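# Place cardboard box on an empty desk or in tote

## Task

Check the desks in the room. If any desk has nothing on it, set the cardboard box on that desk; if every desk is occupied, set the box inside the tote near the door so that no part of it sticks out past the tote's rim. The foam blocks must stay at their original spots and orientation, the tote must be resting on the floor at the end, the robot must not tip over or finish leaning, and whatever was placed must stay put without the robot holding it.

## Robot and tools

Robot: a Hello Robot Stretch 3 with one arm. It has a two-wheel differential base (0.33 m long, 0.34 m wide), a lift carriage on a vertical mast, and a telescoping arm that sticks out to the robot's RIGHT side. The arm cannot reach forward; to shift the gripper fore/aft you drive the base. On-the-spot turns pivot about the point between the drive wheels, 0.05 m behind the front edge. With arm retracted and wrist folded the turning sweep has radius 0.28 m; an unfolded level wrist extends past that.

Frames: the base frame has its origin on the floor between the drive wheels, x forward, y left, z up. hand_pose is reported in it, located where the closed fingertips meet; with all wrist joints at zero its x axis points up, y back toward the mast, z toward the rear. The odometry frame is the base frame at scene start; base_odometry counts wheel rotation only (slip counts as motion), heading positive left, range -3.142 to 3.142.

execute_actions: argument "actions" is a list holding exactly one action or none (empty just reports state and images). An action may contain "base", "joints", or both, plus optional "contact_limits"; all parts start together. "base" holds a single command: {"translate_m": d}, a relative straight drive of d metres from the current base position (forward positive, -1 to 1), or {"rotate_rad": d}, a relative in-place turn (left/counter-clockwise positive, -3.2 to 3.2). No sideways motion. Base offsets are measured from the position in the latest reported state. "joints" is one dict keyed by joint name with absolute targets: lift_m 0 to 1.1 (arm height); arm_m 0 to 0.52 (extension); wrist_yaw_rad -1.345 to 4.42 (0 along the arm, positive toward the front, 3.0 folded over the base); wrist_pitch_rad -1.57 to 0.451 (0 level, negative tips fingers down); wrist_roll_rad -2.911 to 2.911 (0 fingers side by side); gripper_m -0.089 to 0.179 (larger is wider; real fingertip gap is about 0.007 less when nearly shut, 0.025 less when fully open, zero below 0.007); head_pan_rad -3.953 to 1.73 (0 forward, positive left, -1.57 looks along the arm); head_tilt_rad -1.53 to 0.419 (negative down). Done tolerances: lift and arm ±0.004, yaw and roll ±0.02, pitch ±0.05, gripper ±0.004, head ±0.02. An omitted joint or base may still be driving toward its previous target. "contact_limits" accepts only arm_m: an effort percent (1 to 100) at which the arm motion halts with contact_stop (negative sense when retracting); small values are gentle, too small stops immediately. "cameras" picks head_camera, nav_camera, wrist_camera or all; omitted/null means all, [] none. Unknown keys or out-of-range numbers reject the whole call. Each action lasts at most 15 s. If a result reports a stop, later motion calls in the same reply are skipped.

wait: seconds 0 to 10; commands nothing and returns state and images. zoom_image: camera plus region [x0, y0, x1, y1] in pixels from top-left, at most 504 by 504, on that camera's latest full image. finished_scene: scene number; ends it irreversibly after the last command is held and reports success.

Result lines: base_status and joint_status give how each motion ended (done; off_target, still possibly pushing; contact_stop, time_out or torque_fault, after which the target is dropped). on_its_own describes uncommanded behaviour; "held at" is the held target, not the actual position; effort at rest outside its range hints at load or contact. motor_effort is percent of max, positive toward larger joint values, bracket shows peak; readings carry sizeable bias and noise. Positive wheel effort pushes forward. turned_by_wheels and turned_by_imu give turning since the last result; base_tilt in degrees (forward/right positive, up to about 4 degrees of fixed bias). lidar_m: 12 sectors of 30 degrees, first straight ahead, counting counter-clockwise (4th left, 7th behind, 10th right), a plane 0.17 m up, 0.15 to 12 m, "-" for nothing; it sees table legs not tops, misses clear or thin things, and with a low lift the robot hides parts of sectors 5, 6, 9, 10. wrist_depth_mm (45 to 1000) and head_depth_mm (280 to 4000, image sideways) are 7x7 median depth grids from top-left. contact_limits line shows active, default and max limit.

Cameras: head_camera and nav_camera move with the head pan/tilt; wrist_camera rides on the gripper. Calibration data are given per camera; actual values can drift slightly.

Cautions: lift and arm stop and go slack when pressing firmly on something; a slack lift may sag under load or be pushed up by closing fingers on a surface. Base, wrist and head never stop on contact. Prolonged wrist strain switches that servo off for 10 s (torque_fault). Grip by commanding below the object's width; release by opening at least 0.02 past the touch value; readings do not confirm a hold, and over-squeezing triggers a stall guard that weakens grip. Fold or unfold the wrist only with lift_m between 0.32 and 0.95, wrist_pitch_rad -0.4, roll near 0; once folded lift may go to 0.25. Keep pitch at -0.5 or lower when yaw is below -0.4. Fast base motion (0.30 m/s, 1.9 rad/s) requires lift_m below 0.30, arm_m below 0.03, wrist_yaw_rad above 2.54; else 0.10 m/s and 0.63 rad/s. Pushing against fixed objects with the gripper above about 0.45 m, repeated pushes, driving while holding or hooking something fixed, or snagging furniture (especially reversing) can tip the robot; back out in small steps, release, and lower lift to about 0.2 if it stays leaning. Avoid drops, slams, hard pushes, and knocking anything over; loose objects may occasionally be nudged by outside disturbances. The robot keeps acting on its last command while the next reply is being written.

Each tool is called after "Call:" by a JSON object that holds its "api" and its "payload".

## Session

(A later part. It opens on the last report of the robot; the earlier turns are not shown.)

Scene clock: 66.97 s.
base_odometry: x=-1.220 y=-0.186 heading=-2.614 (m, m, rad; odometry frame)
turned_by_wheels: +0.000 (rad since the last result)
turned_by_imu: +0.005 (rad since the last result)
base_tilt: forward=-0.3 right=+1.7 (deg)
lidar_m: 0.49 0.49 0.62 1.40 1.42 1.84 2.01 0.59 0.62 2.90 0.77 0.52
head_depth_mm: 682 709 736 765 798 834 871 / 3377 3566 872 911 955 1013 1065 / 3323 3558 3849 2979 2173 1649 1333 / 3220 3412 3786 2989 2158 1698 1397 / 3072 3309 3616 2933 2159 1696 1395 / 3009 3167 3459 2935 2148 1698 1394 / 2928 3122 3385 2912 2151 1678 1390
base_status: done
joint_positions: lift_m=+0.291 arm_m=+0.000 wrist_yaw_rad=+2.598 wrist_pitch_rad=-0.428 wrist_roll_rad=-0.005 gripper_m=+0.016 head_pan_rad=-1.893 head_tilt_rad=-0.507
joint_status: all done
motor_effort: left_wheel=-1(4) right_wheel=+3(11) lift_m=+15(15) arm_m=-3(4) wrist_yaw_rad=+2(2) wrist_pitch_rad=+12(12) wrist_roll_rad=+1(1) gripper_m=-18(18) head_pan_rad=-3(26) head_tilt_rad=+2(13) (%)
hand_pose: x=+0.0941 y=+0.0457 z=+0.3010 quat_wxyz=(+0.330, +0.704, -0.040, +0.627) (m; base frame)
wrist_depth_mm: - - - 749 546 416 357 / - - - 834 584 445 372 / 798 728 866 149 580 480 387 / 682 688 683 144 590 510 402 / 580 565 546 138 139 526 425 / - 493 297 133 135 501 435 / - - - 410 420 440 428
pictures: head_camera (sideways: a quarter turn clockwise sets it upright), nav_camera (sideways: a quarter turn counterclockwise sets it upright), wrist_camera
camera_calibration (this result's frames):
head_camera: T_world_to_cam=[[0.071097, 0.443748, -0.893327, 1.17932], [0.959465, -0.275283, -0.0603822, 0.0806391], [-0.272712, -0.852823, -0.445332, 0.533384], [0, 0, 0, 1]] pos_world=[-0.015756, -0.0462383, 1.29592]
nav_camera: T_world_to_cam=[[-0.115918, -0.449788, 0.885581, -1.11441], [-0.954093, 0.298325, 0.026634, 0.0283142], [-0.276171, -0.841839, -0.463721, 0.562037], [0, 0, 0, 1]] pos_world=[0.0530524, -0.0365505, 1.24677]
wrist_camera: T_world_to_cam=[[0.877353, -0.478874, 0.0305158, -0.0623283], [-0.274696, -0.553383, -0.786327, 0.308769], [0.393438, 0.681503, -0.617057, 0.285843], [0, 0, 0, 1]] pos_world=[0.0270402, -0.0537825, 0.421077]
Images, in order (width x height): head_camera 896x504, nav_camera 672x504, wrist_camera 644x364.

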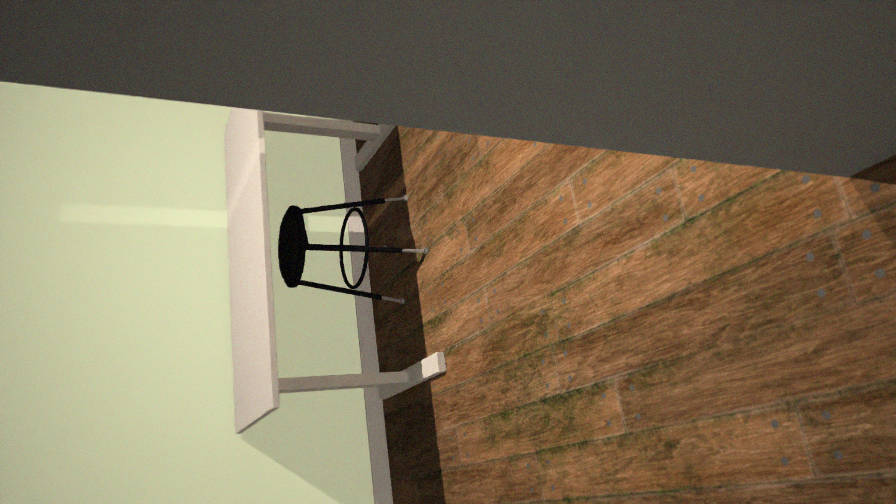

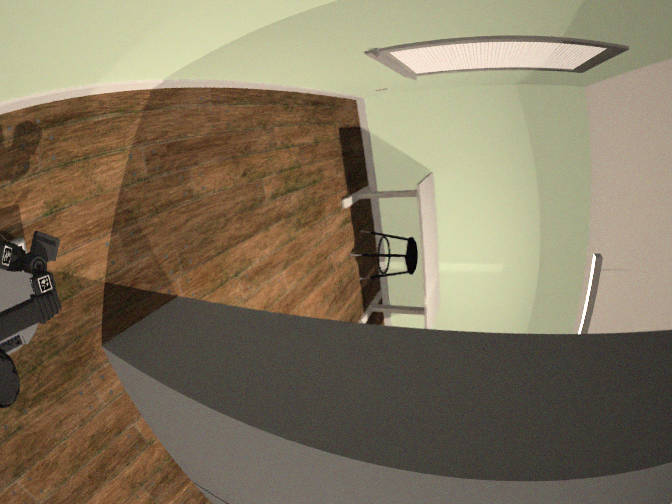

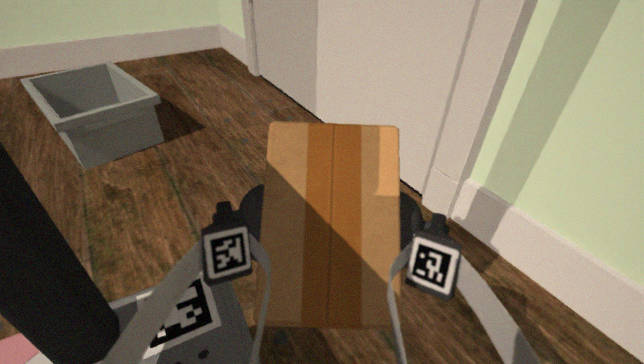

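Call:
{"api": "execute_actions", "payload": {"actions": [{"base":{"rotate_rad":-1.49},"joints":{"head_pan_rad":-0.7}}], "cameras": []}}

Call:
{"api": "execute_actions", "payload": {"actions": [{"base":{"translate_m":1}}], "cameras": ["nav_camera"]}}

Call:
{"api": "execute_actions", "payload": {"actions": [{"base":{"translate_m":1},"joints":{"head_tilt_rad":-0.7}}]}}

Scene clock: 73.20 s.
base_odometry: x=-1.220 y=-0.186 heading=+2.179 (m, m, rad; odometry frame)
turned_by_wheels: -1.490 (rad since the last result)
turned_by_imu: -1.497 (rad since the last result)
base_tilt: forward=-0.4 right=+1.7 (deg)
lidar_m: 1.89 0.70 0.51 0.49 0.51 0.67 1.40 1.45 1.99 1.30 0.59 0.68
head_depth_mm: 478 504 535 580 650 766 936 / 524 555 589 627 672 728 811 / 581 619 662 711 768 833 911 / 651 699 754 818 896 989 1104 / 741 804 881 972 1082 1553 1328 / 3299 3483 3778 2942 2154 1692 1393 / 3146 3302 3432 2938 2138 1687 1388
base_status: done
joint_positions: lift_m=+0.291 arm_m=+0.000 wrist_yaw_rad=+2.598 wrist_pitch_rad=-0.428 wrist_roll_rad=-0.005 gripper_m=+0.016 head_pan_rad=-0.707 head_tilt_rad=-0.507
joint_status: all done
motor_effort: left_wheel=+2(8) right_wheel=-2(9) lift_m=+15(15) arm_m=-4(4) wrist_yaw_rad=+1(3) wrist_pitch_rad=+12(12) wrist_roll_rad=+0(1) gripper_m=-18(17) head_pan_rad=+2(28) head_tilt_rad=+2(4) (%)
hand_pose: x=+0.0941 y=+0.0458 z=+0.3010 quat_wxyz=(+0.330, +0.704, -0.040, +0.627) (m; base frame)
wrist_depth_mm: 410 455 511 588 677 809 - / 441 492 565 648 770 932 - / 470 527 609 149 807 905 949 / 517 574 634 143 684 716 723 / 538 563 547 138 140 592 602 / - 493 296 133 135 504 502 / - - - 407 423 433 440
pictures: none
No camera images: the call's "cameras" was empty. Leave "cameras" out to get every camera's image.

Scene clock: 78.30 s.
base_odometry: x=-1.792 y=+0.634 heading=+2.180 (m, m, rad; odometry frame)
turned_by_wheels: +0.000 (rad since the last result)
turned_by_imu: +0.005 (rad since the last result)
base_tilt: forward=-0.3 right=+1.7 (deg)
lidar_m: 1.85 0.69 0.50 0.48 0.50 0.69 1.87 0.68 0.52 1.38 3.14 2.00
head_depth_mm: 3280 3607 3886 3044 2181 1721 1412 / 3032 3297 3687 3002 2185 1716 1406 / 2810 3055 2834 2862 2161 1711 1407 / 2610 2812 2710 2805 2156 1696 1399 / 2436 2652 2221 2636 2142 1687 1398 / 2301 2450 2195 2754 2146 1688 1392 / 2165 2333 2006 2633 2077 1681 1389
base_status: done
joint_positions: lift_m=+0.291 arm_m=+0.000 wrist_yaw_rad=+2.598 wrist_pitch_rad=-0.428 wrist_roll_rad=-0.005 gripper_m=+0.016 head_pan_rad=-0.707 head_tilt_rad=-0.507
joint_status: not commanded
motor_effort: left_wheel=+1(8) right_wheel=-2(7) lift_m=+15(15) arm_m=-4(3) wrist_yaw_rad=+2(2) wrist_pitch_rad=+12(12) wrist_roll_rad=+1(0) gripper_m=-17(17) head_pan_rad=+1(2) head_tilt_rad=+1(3) (%)
hand_pose: x=+0.0941 y=+0.0458 z=+0.3010 quat_wxyz=(+0.330, +0.704, -0.040, +0.627) (m; base frame)
wrist_depth_mm: 411 456 510 571 678 803 995 / 439 483 553 635 765 939 - / 478 530 602 150 818 918 920 / 509 571 631 143 679 721 740 / 542 564 549 138 140 592 600 / - 493 297 134 135 503 509 / - - - 412 422 430 442
pictures: nav_camera (sideways: a quarter turn counterclockwise sets it upright)
camera_calibration (this result's frames):
nav_camera: T_world_to_cam=[[0.372843, -0.275926, 0.885919, -1.11783], [-0.634803, -0.772214, 0.0266479, 0.0263485], [0.676767, -0.57232, -0.463073, 0.555381], [0, 0, 0, 1]] pos_world=[0.0576383, 0.0297636, 1.24679]
Images, in order (width x height): nav_camera 672x504.

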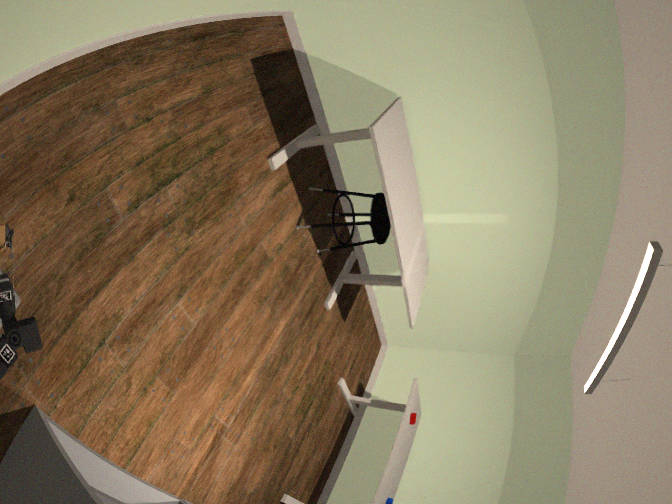

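Scene clock: 83.40 s.
base_odometry: x=-2.364 y=+1.455 heading=+2.180 (m, m, rad; odometry frame)
turned_by_wheels: +0.000 (rad since the last result)
turned_by_imu: +0.005 (rad since the last result)
base_tilt: forward=-0.4 right=+1.7 (deg)
lidar_m: 1.37 0.67 0.50 0.48 0.50 0.69 1.95 1.31 1.83 2.87 1.22 1.05
head_depth_mm: 1866 1866 1255 1987 1703 1465 1258 / 1714 1810 1258 1971 1749 1466 1256 / 1589 1721 1249 1056 1743 1462 1252 / 1487 1614 1252 980 1742 1423 1254 / 1391 1520 1240 1014 1587 1453 1247 / 1301 1437 1243 1789 1743 1452 1242 / 1232 1343 1391 1651 1738 1449 1243
base_status: done
joint_positions: lift_m=+0.291 arm_m=+0.000 wrist_yaw_rad=+2.598 wrist_pitch_rad=-0.428 wrist_roll_rad=-0.005 gripper_m=+0.016 head_pan_rad=-0.707 head_tilt_rad=-0.692
joint_status: all done
motor_effort: left_wheel=+1(7) right_wheel=-1(7) lift_m=+15(15) arm_m=-3(3) wrist_yaw_rad=+1(2) wrist_pitch_rad=+12(12) wrist_roll_rad=+1(0) gripper_m=-17(18) head_pan_rad=+2(3) head_tilt_rad=-2(12) (%)
hand_pose: x=+0.0941 y=+0.0458 z=+0.3010 quat_wxyz=(+0.330, +0.704, -0.040, +0.627) (m; base frame)
wrist_depth_mm: 401 442 497 574 665 799 992 / 433 484 547 627 737 919 - / 466 522 593 149 809 934 925 / 508 556 632 143 676 714 733 / 537 558 544 138 140 589 608 / - 493 297 134 135 508 510 / - - - 410 421 434 442
pictures: head_camera (sideways: a quarter turn clockwise sets it upright), nav_camera (sideways: a quarter turn counterclockwise sets it upright), wrist_camera
camera_calibration (this result's frames):
head_camera: T_world_to_cam=[[-0.503474, 0.333992, -0.796846, 1.05701], [0.607444, 0.792687, -0.0515545, 0.0712803], [0.614431, -0.509996, -0.601979, 0.731783], [0, 0, 0, 1]] pos_world=[0.0392481, -0.0363297, 1.28647]
nav_camera: T_world_to_cam=[[0.49091, -0.376661, 0.785579, -0.987718], [-0.631188, -0.775298, 0.0226995, 0.0314728], [0.600507, -0.506991, -0.618345, 0.757863], [0, 0, 0, 1]] pos_world=[0.0496438, 0.0365959, 1.24384]
wrist_camera: T_world_to_cam=[[0.877373, -0.478837, 0.0305147, -0.0623188], [-0.274653, -0.55336, -0.786358, 0.308789], [0.393423, 0.681549, -0.617017, 0.285826], [0, 0, 0, 1]] pos_world=[0.0270364, -0.0537734, 0.42108]
Images, in order (width x height): head_camera 896x504, nav_camera 672x504, wrist_camera 644x364.

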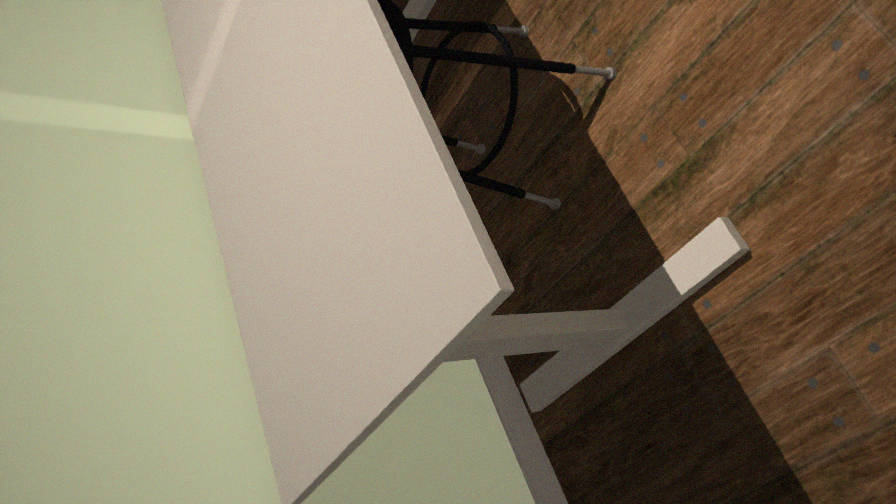

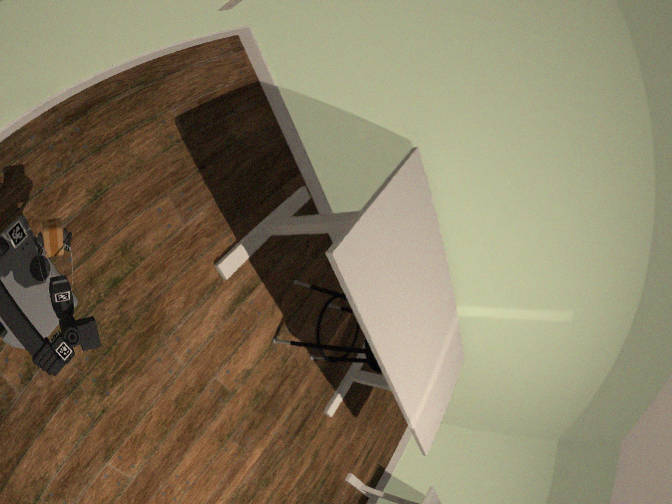

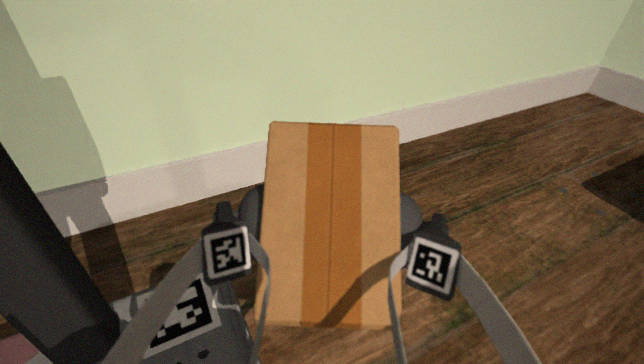

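Empty, same height; corner at (.56,-.42).

Call:
{"api": "execute_actions", "payload": {"actions": [{"base":{"translate_m":0.8},"joints":{"lift_m":0.9,"head_pan_rad":-1.4}}], "cameras": []}}

Call:
{"api": "execute_actions", "payload": {"actions": [{"joints":{"arm_m":0.38,"wrist_yaw_rad":0.2,"wrist_pitch_rad":-1.1}}], "cameras": []}}

Call:
{"api": "execute_actions", "payload": {"actions": [{"joints":{"lift_m":0.845}}]}}

Scene clock: 95.53 s.
base_odometry: x=-2.822 y=+2.111 heading=+2.180 (m, m, rad; odometry frame)
turned_by_wheels: +0.000 (rad since the last result)
turned_by_imu: +0.006 (rad since the last result)
base_tilt: forward=-0.4 right=+1.7 (deg)
lidar_m: 0.57 0.59 0.49 0.47 0.49 0.67 1.94 2.44 3.07 0.52 0.52 0.59
head_depth_mm: 2895 3015 1258 953 765 655 - / 2893 3095 1254 950 765 671 - / 2906 1844 1256 946 762 - - / 2015 1824 1243 946 761 668 1143 / 1485 1580 1240 944 761 683 1191 / 1170 1256 1228 940 758 1353 1212 / 967 1021 1084 938 755 1257 1220
base_status: done
joint_positions: lift_m=+0.899 arm_m=+0.000 wrist_yaw_rad=+2.599 wrist_pitch_rad=-0.428 wrist_roll_rad=-0.005 gripper_m=+0.016 head_pan_rad=-1.393 head_tilt_rad=-0.692
joint_status: all done
motor_effort: left_wheel=+1(7) right_wheel=-1(6) lift_m=+41(42) arm_m=-3(4) wrist_yaw_rad=+2(1) wrist_pitch_rad=+12(12) wrist_roll_rad=+0(1) gripper_m=-17(17) head_pan_rad=-3(29) head_tilt_rad=-2(2) (%)
hand_pose: x=+0.0941 y=+0.0458 z=+0.9100 quat_wxyz=(+0.330, +0.704, -0.040, +0.627) (m; base frame)
wrist_depth_mm: 397 440 494 559 643 541 433 / 427 474 544 614 700 565 447 / 458 515 581 150 752 595 468 / 501 563 644 144 774 625 483 / 558 617 652 138 139 663 501 / - 678 828 134 135 659 518 / - 840 944 - - 774 544
pictures: none
No camera images: the call's "cameras" was empty. Leave "cameras" out to get every camera's image.

Scene clock: 99.53 s.
base_odometry: x=-2.822 y=+2.111 heading=+2.180 (m, m, rad; odometry frame)
turned_by_wheels: +0.000 (rad since the last result)
turned_by_imu: +0.001 (rad since the last result)
base_tilt: forward=-0.4 right=+1.7 (deg)
lidar_m: 0.57 0.59 0.49 0.47 0.49 0.68 1.94 2.43 3.10 0.52 0.52 0.59
head_depth_mm: 2851 3052 - 921 766 640 1228 / 2932 3083 1316 741 725 639 1254 / 2929 1840 1249 952 764 654 1246 / 2037 1821 1246 947 762 669 1146 / 1486 1575 1248 940 759 683 1187 / 1178 1246 1223 940 757 1360 1210 / 970 1022 1084 938 756 1261 1219
base_status: not commanded
joint_positions: lift_m=+0.899 arm_m=+0.380 wrist_yaw_rad=+0.201 wrist_pitch_rad=-1.107 wrist_roll_rad=-0.005 gripper_m=+0.016 head_pan_rad=-1.393 head_tilt_rad=-0.692
joint_status: all done
motor_effort: left_wheel=+1(1) right_wheel=-1(1) lift_m=+41(41) arm_m=+4(3) wrist_yaw_rad=-1(3) wrist_pitch_rad=+3(11) wrist_roll_rad=+1(0) gripper_m=-17(17) head_pan_rad=-3(3) head_tilt_rad=-3(4) (%)
hand_pose: x=-0.0031 y=-0.6160 z=+0.7982 quat_wxyz=(+0.637, +0.431, -0.559, -0.309) (m; base frame)
wrist_depth_mm: 289 289 287 288 286 287 286 / 276 276 276 277 275 275 276 / 266 265 266 149 266 266 265 / 256 256 256 143 253 254 254 / 247 248 246 139 139 244 246 / 238 238 236 133 135 237 237 / 229 230 230 226 228 230 230
pictures: none
No camera images: the call's "cameras" was empty. Leave "cameras" out to get every camera's image.

Scene clock: 100.87 s.
base_odometry: x=-2.822 y=+2.111 heading=+2.180 (m, m, rad; odometry frame)
turned_by_wheels: +0.000 (rad since the last result)
turned_by_imu: +0.000 (rad since the last result)
base_tilt: forward=-0.4 right=+1.7 (deg)
lidar_m: 0.57 0.60 0.49 0.47 0.49 0.67 1.94 2.44 3.09 0.52 0.52 0.59
head_depth_mm: 2849 2989 1393 886 766 641 1232 / 2913 3093 1253 - 731 640 1256 / 2922 1832 1248 946 762 653 1250 / 2011 1834 1244 945 763 668 1141 / 1480 1578 1245 942 760 684 1192 / 1174 1254 1224 939 759 1358 1213 / 970 1021 1083 938 757 1263 1221
base_status: not commanded
joint_positions: lift_m=+0.846 arm_m=+0.380 wrist_yaw_rad=+0.201 wrist_pitch_rad=-1.107 wrist_roll_rad=-0.005 gripper_m=+0.016 head_pan_rad=-1.393 head_tilt_rad=-0.692
joint_status: all done
motor_effort: left_wheel=+1(1) right_wheel=-1(1) lift_m=+15(37) arm_m=+4(4) wrist_yaw_rad=-1(0) wrist_pitch_rad=+3(3) wrist_roll_rad=+0(0) gripper_m=-18(17) head_pan_rad=-3(2) head_tilt_rad=-3(1) (%)
hand_pose: x=-0.0031 y=-0.6159 z=+0.7443 quat_wxyz=(+0.637, +0.431, -0.559, -0.309) (m; base frame)
wrist_depth_mm: 225 224 224 224 224 225 223 / 215 214 216 216 215 215 214 / 208 208 207 149 207 207 207 / 200 201 199 144 197 199 200 / 192 193 192 138 139 192 192 / 186 186 184 134 134 186 185 / 180 180 180 177 178 179 178
pictures: head_camera (sideways: a quarter turn clockwise sets it upright), nav_camera (sideways: a quarter turn counterclockwise sets it upright), wrist_camera
camera_calibration (this result's frames):
head_camera: T_world_to_cam=[[-0.177856, 0.577614, -0.796699, 1.05483], [0.972232, 0.228273, -0.0515416, 0.0690382], [0.152094, -0.783743, -0.602174, 0.734858], [0, 0, 0, 1]] pos_world=[0.00871945, -0.0491061, 1.28646]
nav_camera: T_world_to_cam=[[0.141097, -0.602657, 0.785427, -0.985387], [-0.97958, -0.199768, 0.0226937, 0.0336055], [0.143227, -0.772591, -0.618538, 0.760903], [0, 0, 0, 1]] pos_world=[0.0629729, 0.000729577, 1.24383]
wrist_camera: T_world_to_cam=[[-0.968142, -0.250377, -0.00343621, -0.147133], [-0.243227, 0.94358, -0.224716, 0.76852], [0.0595061, -0.216721, -0.974418, 0.76022], [0, 0, 0, 1]] pos_world=[-0.000758432, -0.597243, 0.912965]
Images, in order (width x height): head_camera 896x504, nav_camera 672x504, wrist_camera 644x364.

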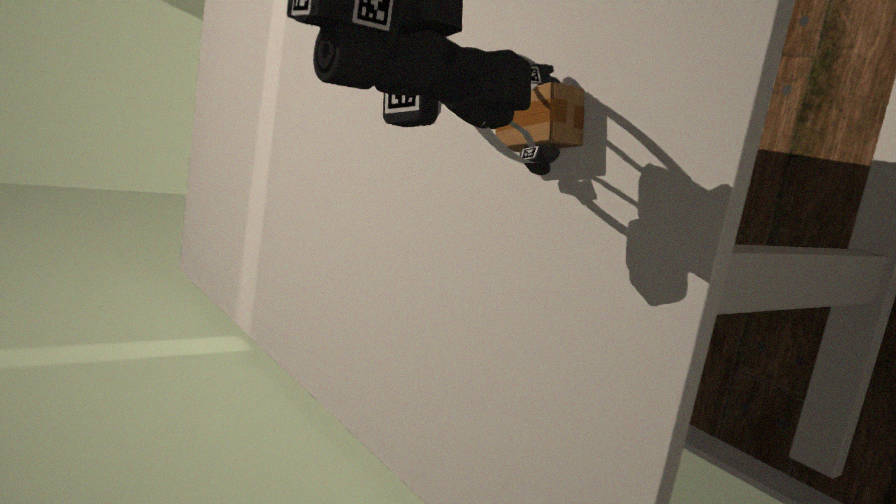

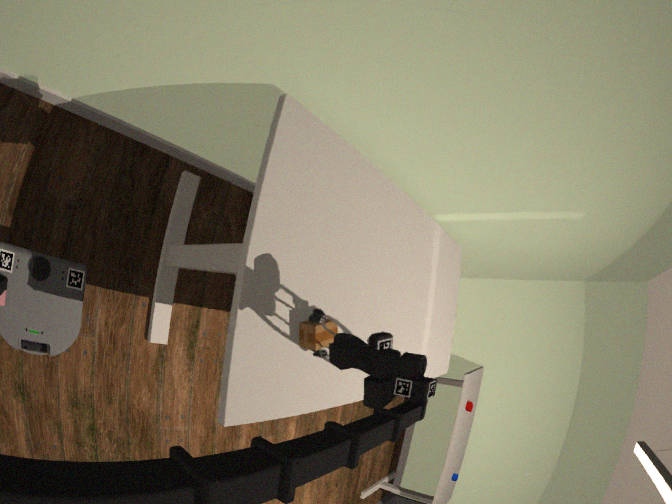

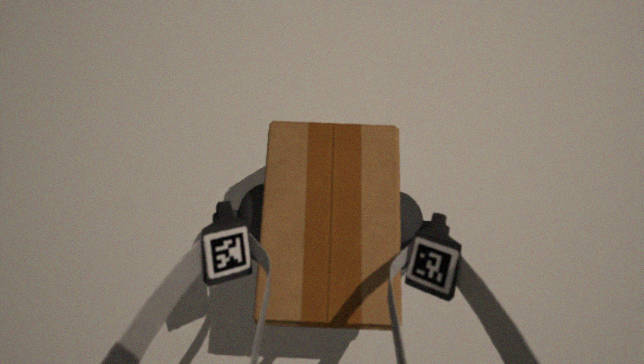

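Call:
{"api": "execute_actions", "payload": {"actions": [{"joints":{"lift_m":0.841,"gripper_m":0.13}}], "cameras": []}}

Call:
{"api": "execute_actions", "payload": {"actions": [{"joints":{"lift_m":0.93}}], "cameras": ["wrist_camera"]}}

Scene clock: 105.20 s.
base_odometry: x=-2.822 y=+2.111 heading=+2.180 (m, m, rad; odometry frame)
turned_by_wheels: +0.000 (rad since the last result)
turned_by_imu: +0.001 (rad since the last result)
base_tilt: forward=-0.4 right=+1.7 (deg)
lidar_m: 0.57 0.59 0.49 0.47 0.49 0.67 1.94 2.44 3.08 0.52 0.52 0.59
head_depth_mm: 2843 3034 1393 891 766 641 1228 / 2923 3107 1258 952 737 639 1255 / 2901 1842 1250 948 753 654 1246 / 2015 1835 1249 944 762 669 1148 / 1479 1578 1244 942 760 684 1192 / 1173 1253 1228 941 760 1353 1214 / 967 1022 1087 936 757 1257 1222
base_status: not commanded
joint_positions: lift_m=+0.842 arm_m=+0.380 wrist_yaw_rad=+0.201 wrist_pitch_rad=-1.107 wrist_roll_rad=-0.005 gripper_m=+0.130 head_pan_rad=-1.393 head_tilt_rad=-0.692
joint_status: all done
motor_effort: left_wheel=+1(1) right_wheel=-1(1) lift_m=+14(16) arm_m=+3(3) wrist_yaw_rad=-1(0) wrist_pitch_rad=+3(3) wrist_roll_rad=+0(1) gripper_m=-1(80) head_pan_rad=-2(3) head_tilt_rad=-2(1) (%)
hand_pose: x=-0.0031 y=-0.6159 z=+0.7403 quat_wxyz=(+0.637, +0.431, -0.559, -0.309) (m; base frame)
wrist_depth_mm: 221 221 220 220 219 220 219 / 211 212 210 210 210 210 210 / 203 202 203 149 202 203 202 / 196 195 195 144 194 196 195 / 189 189 188 138 187 189 188 / 182 181 181 133 158 182 182 / - 176 176 174 175 175 175
pictures: none
No camera images: the call's "cameras" was empty. Leave "cameras" out to get every camera's image.

Scene clock: 106.83 s.
base_odometry: x=-2.822 y=+2.111 heading=+2.180 (m, m, rad; odometry frame)
turned_by_wheels: +0.000 (rad since the last result)
turned_by_imu: +0.000 (rad since the last result)
base_tilt: forward=-0.4 right=+1.7 (deg)
lidar_m: 0.57 0.60 0.49 0.47 0.49 0.68 1.94 2.44 3.09 0.52 0.52 0.59
head_depth_mm: 2867 3083 - 920 766 640 1234 / 2928 3071 1315 920 736 641 1256 / 2916 1840 1253 981 763 654 1254 / 2017 1831 1251 947 763 670 1148 / 1481 1578 1244 942 761 684 1189 / 1171 1258 1226 942 760 1359 1216 / 968 1025 1081 939 757 1257 1218
base_status: not commanded
joint_positions: lift_m=+0.929 arm_m=+0.380 wrist_yaw_rad=+0.201 wrist_pitch_rad=-1.107 wrist_roll_rad=-0.005 gripper_m=+0.130 head_pan_rad=-1.393 head_tilt_rad=-0.692
joint_status: all done
motor_effort: left_wheel=+1(1) right_wheel=-1(1) lift_m=+41(43) arm_m=+4(4) wrist_yaw_rad=-1(1) wrist_pitch_rad=+3(3) wrist_roll_rad=+0(0) gripper_m=+0(0) head_pan_rad=-3(2) head_tilt_rad=-3(3) (%)
hand_pose: x=-0.0031 y=-0.6159 z=+0.8282 quat_wxyz=(+0.637, +0.431, -0.559, -0.309) (m; base frame)
wrist_depth_mm: 326 321 324 323 322 323 325 / 311 310 309 312 309 309 311 / 297 296 298 300 297 297 299 / 287 288 287 235 286 288 291 / 277 279 279 226 274 278 278 / 266 266 267 221 268 266 985 / 259 260 259 258 258 257 920
pictures: wrist_camera
camera_calibration (this result's frames):
wrist_camera: T_world_to_cam=[[-0.968143, -0.250376, -0.0034264, -0.146855], [-0.243217, 0.94354, -0.224897, 0.787553], [0.0595416, -0.216899, -0.974377, 0.841863], [0, 0, 0, 1]] pos_world=[-0.00075596, -0.597258, 0.996907]
Images, in order (width x height): wrist_camera 644x364.

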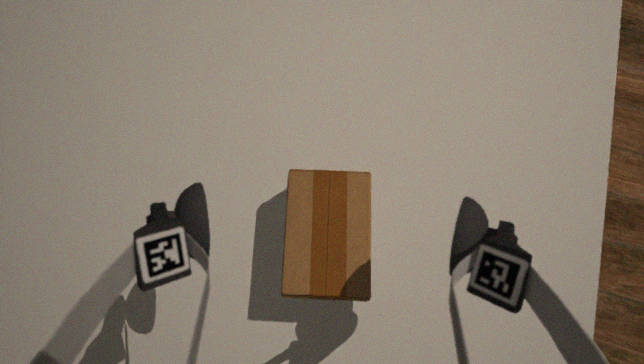

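Call:
{"api": "finished_scene", "payload": {"scene": 2}}

The scene is finished: the task was done.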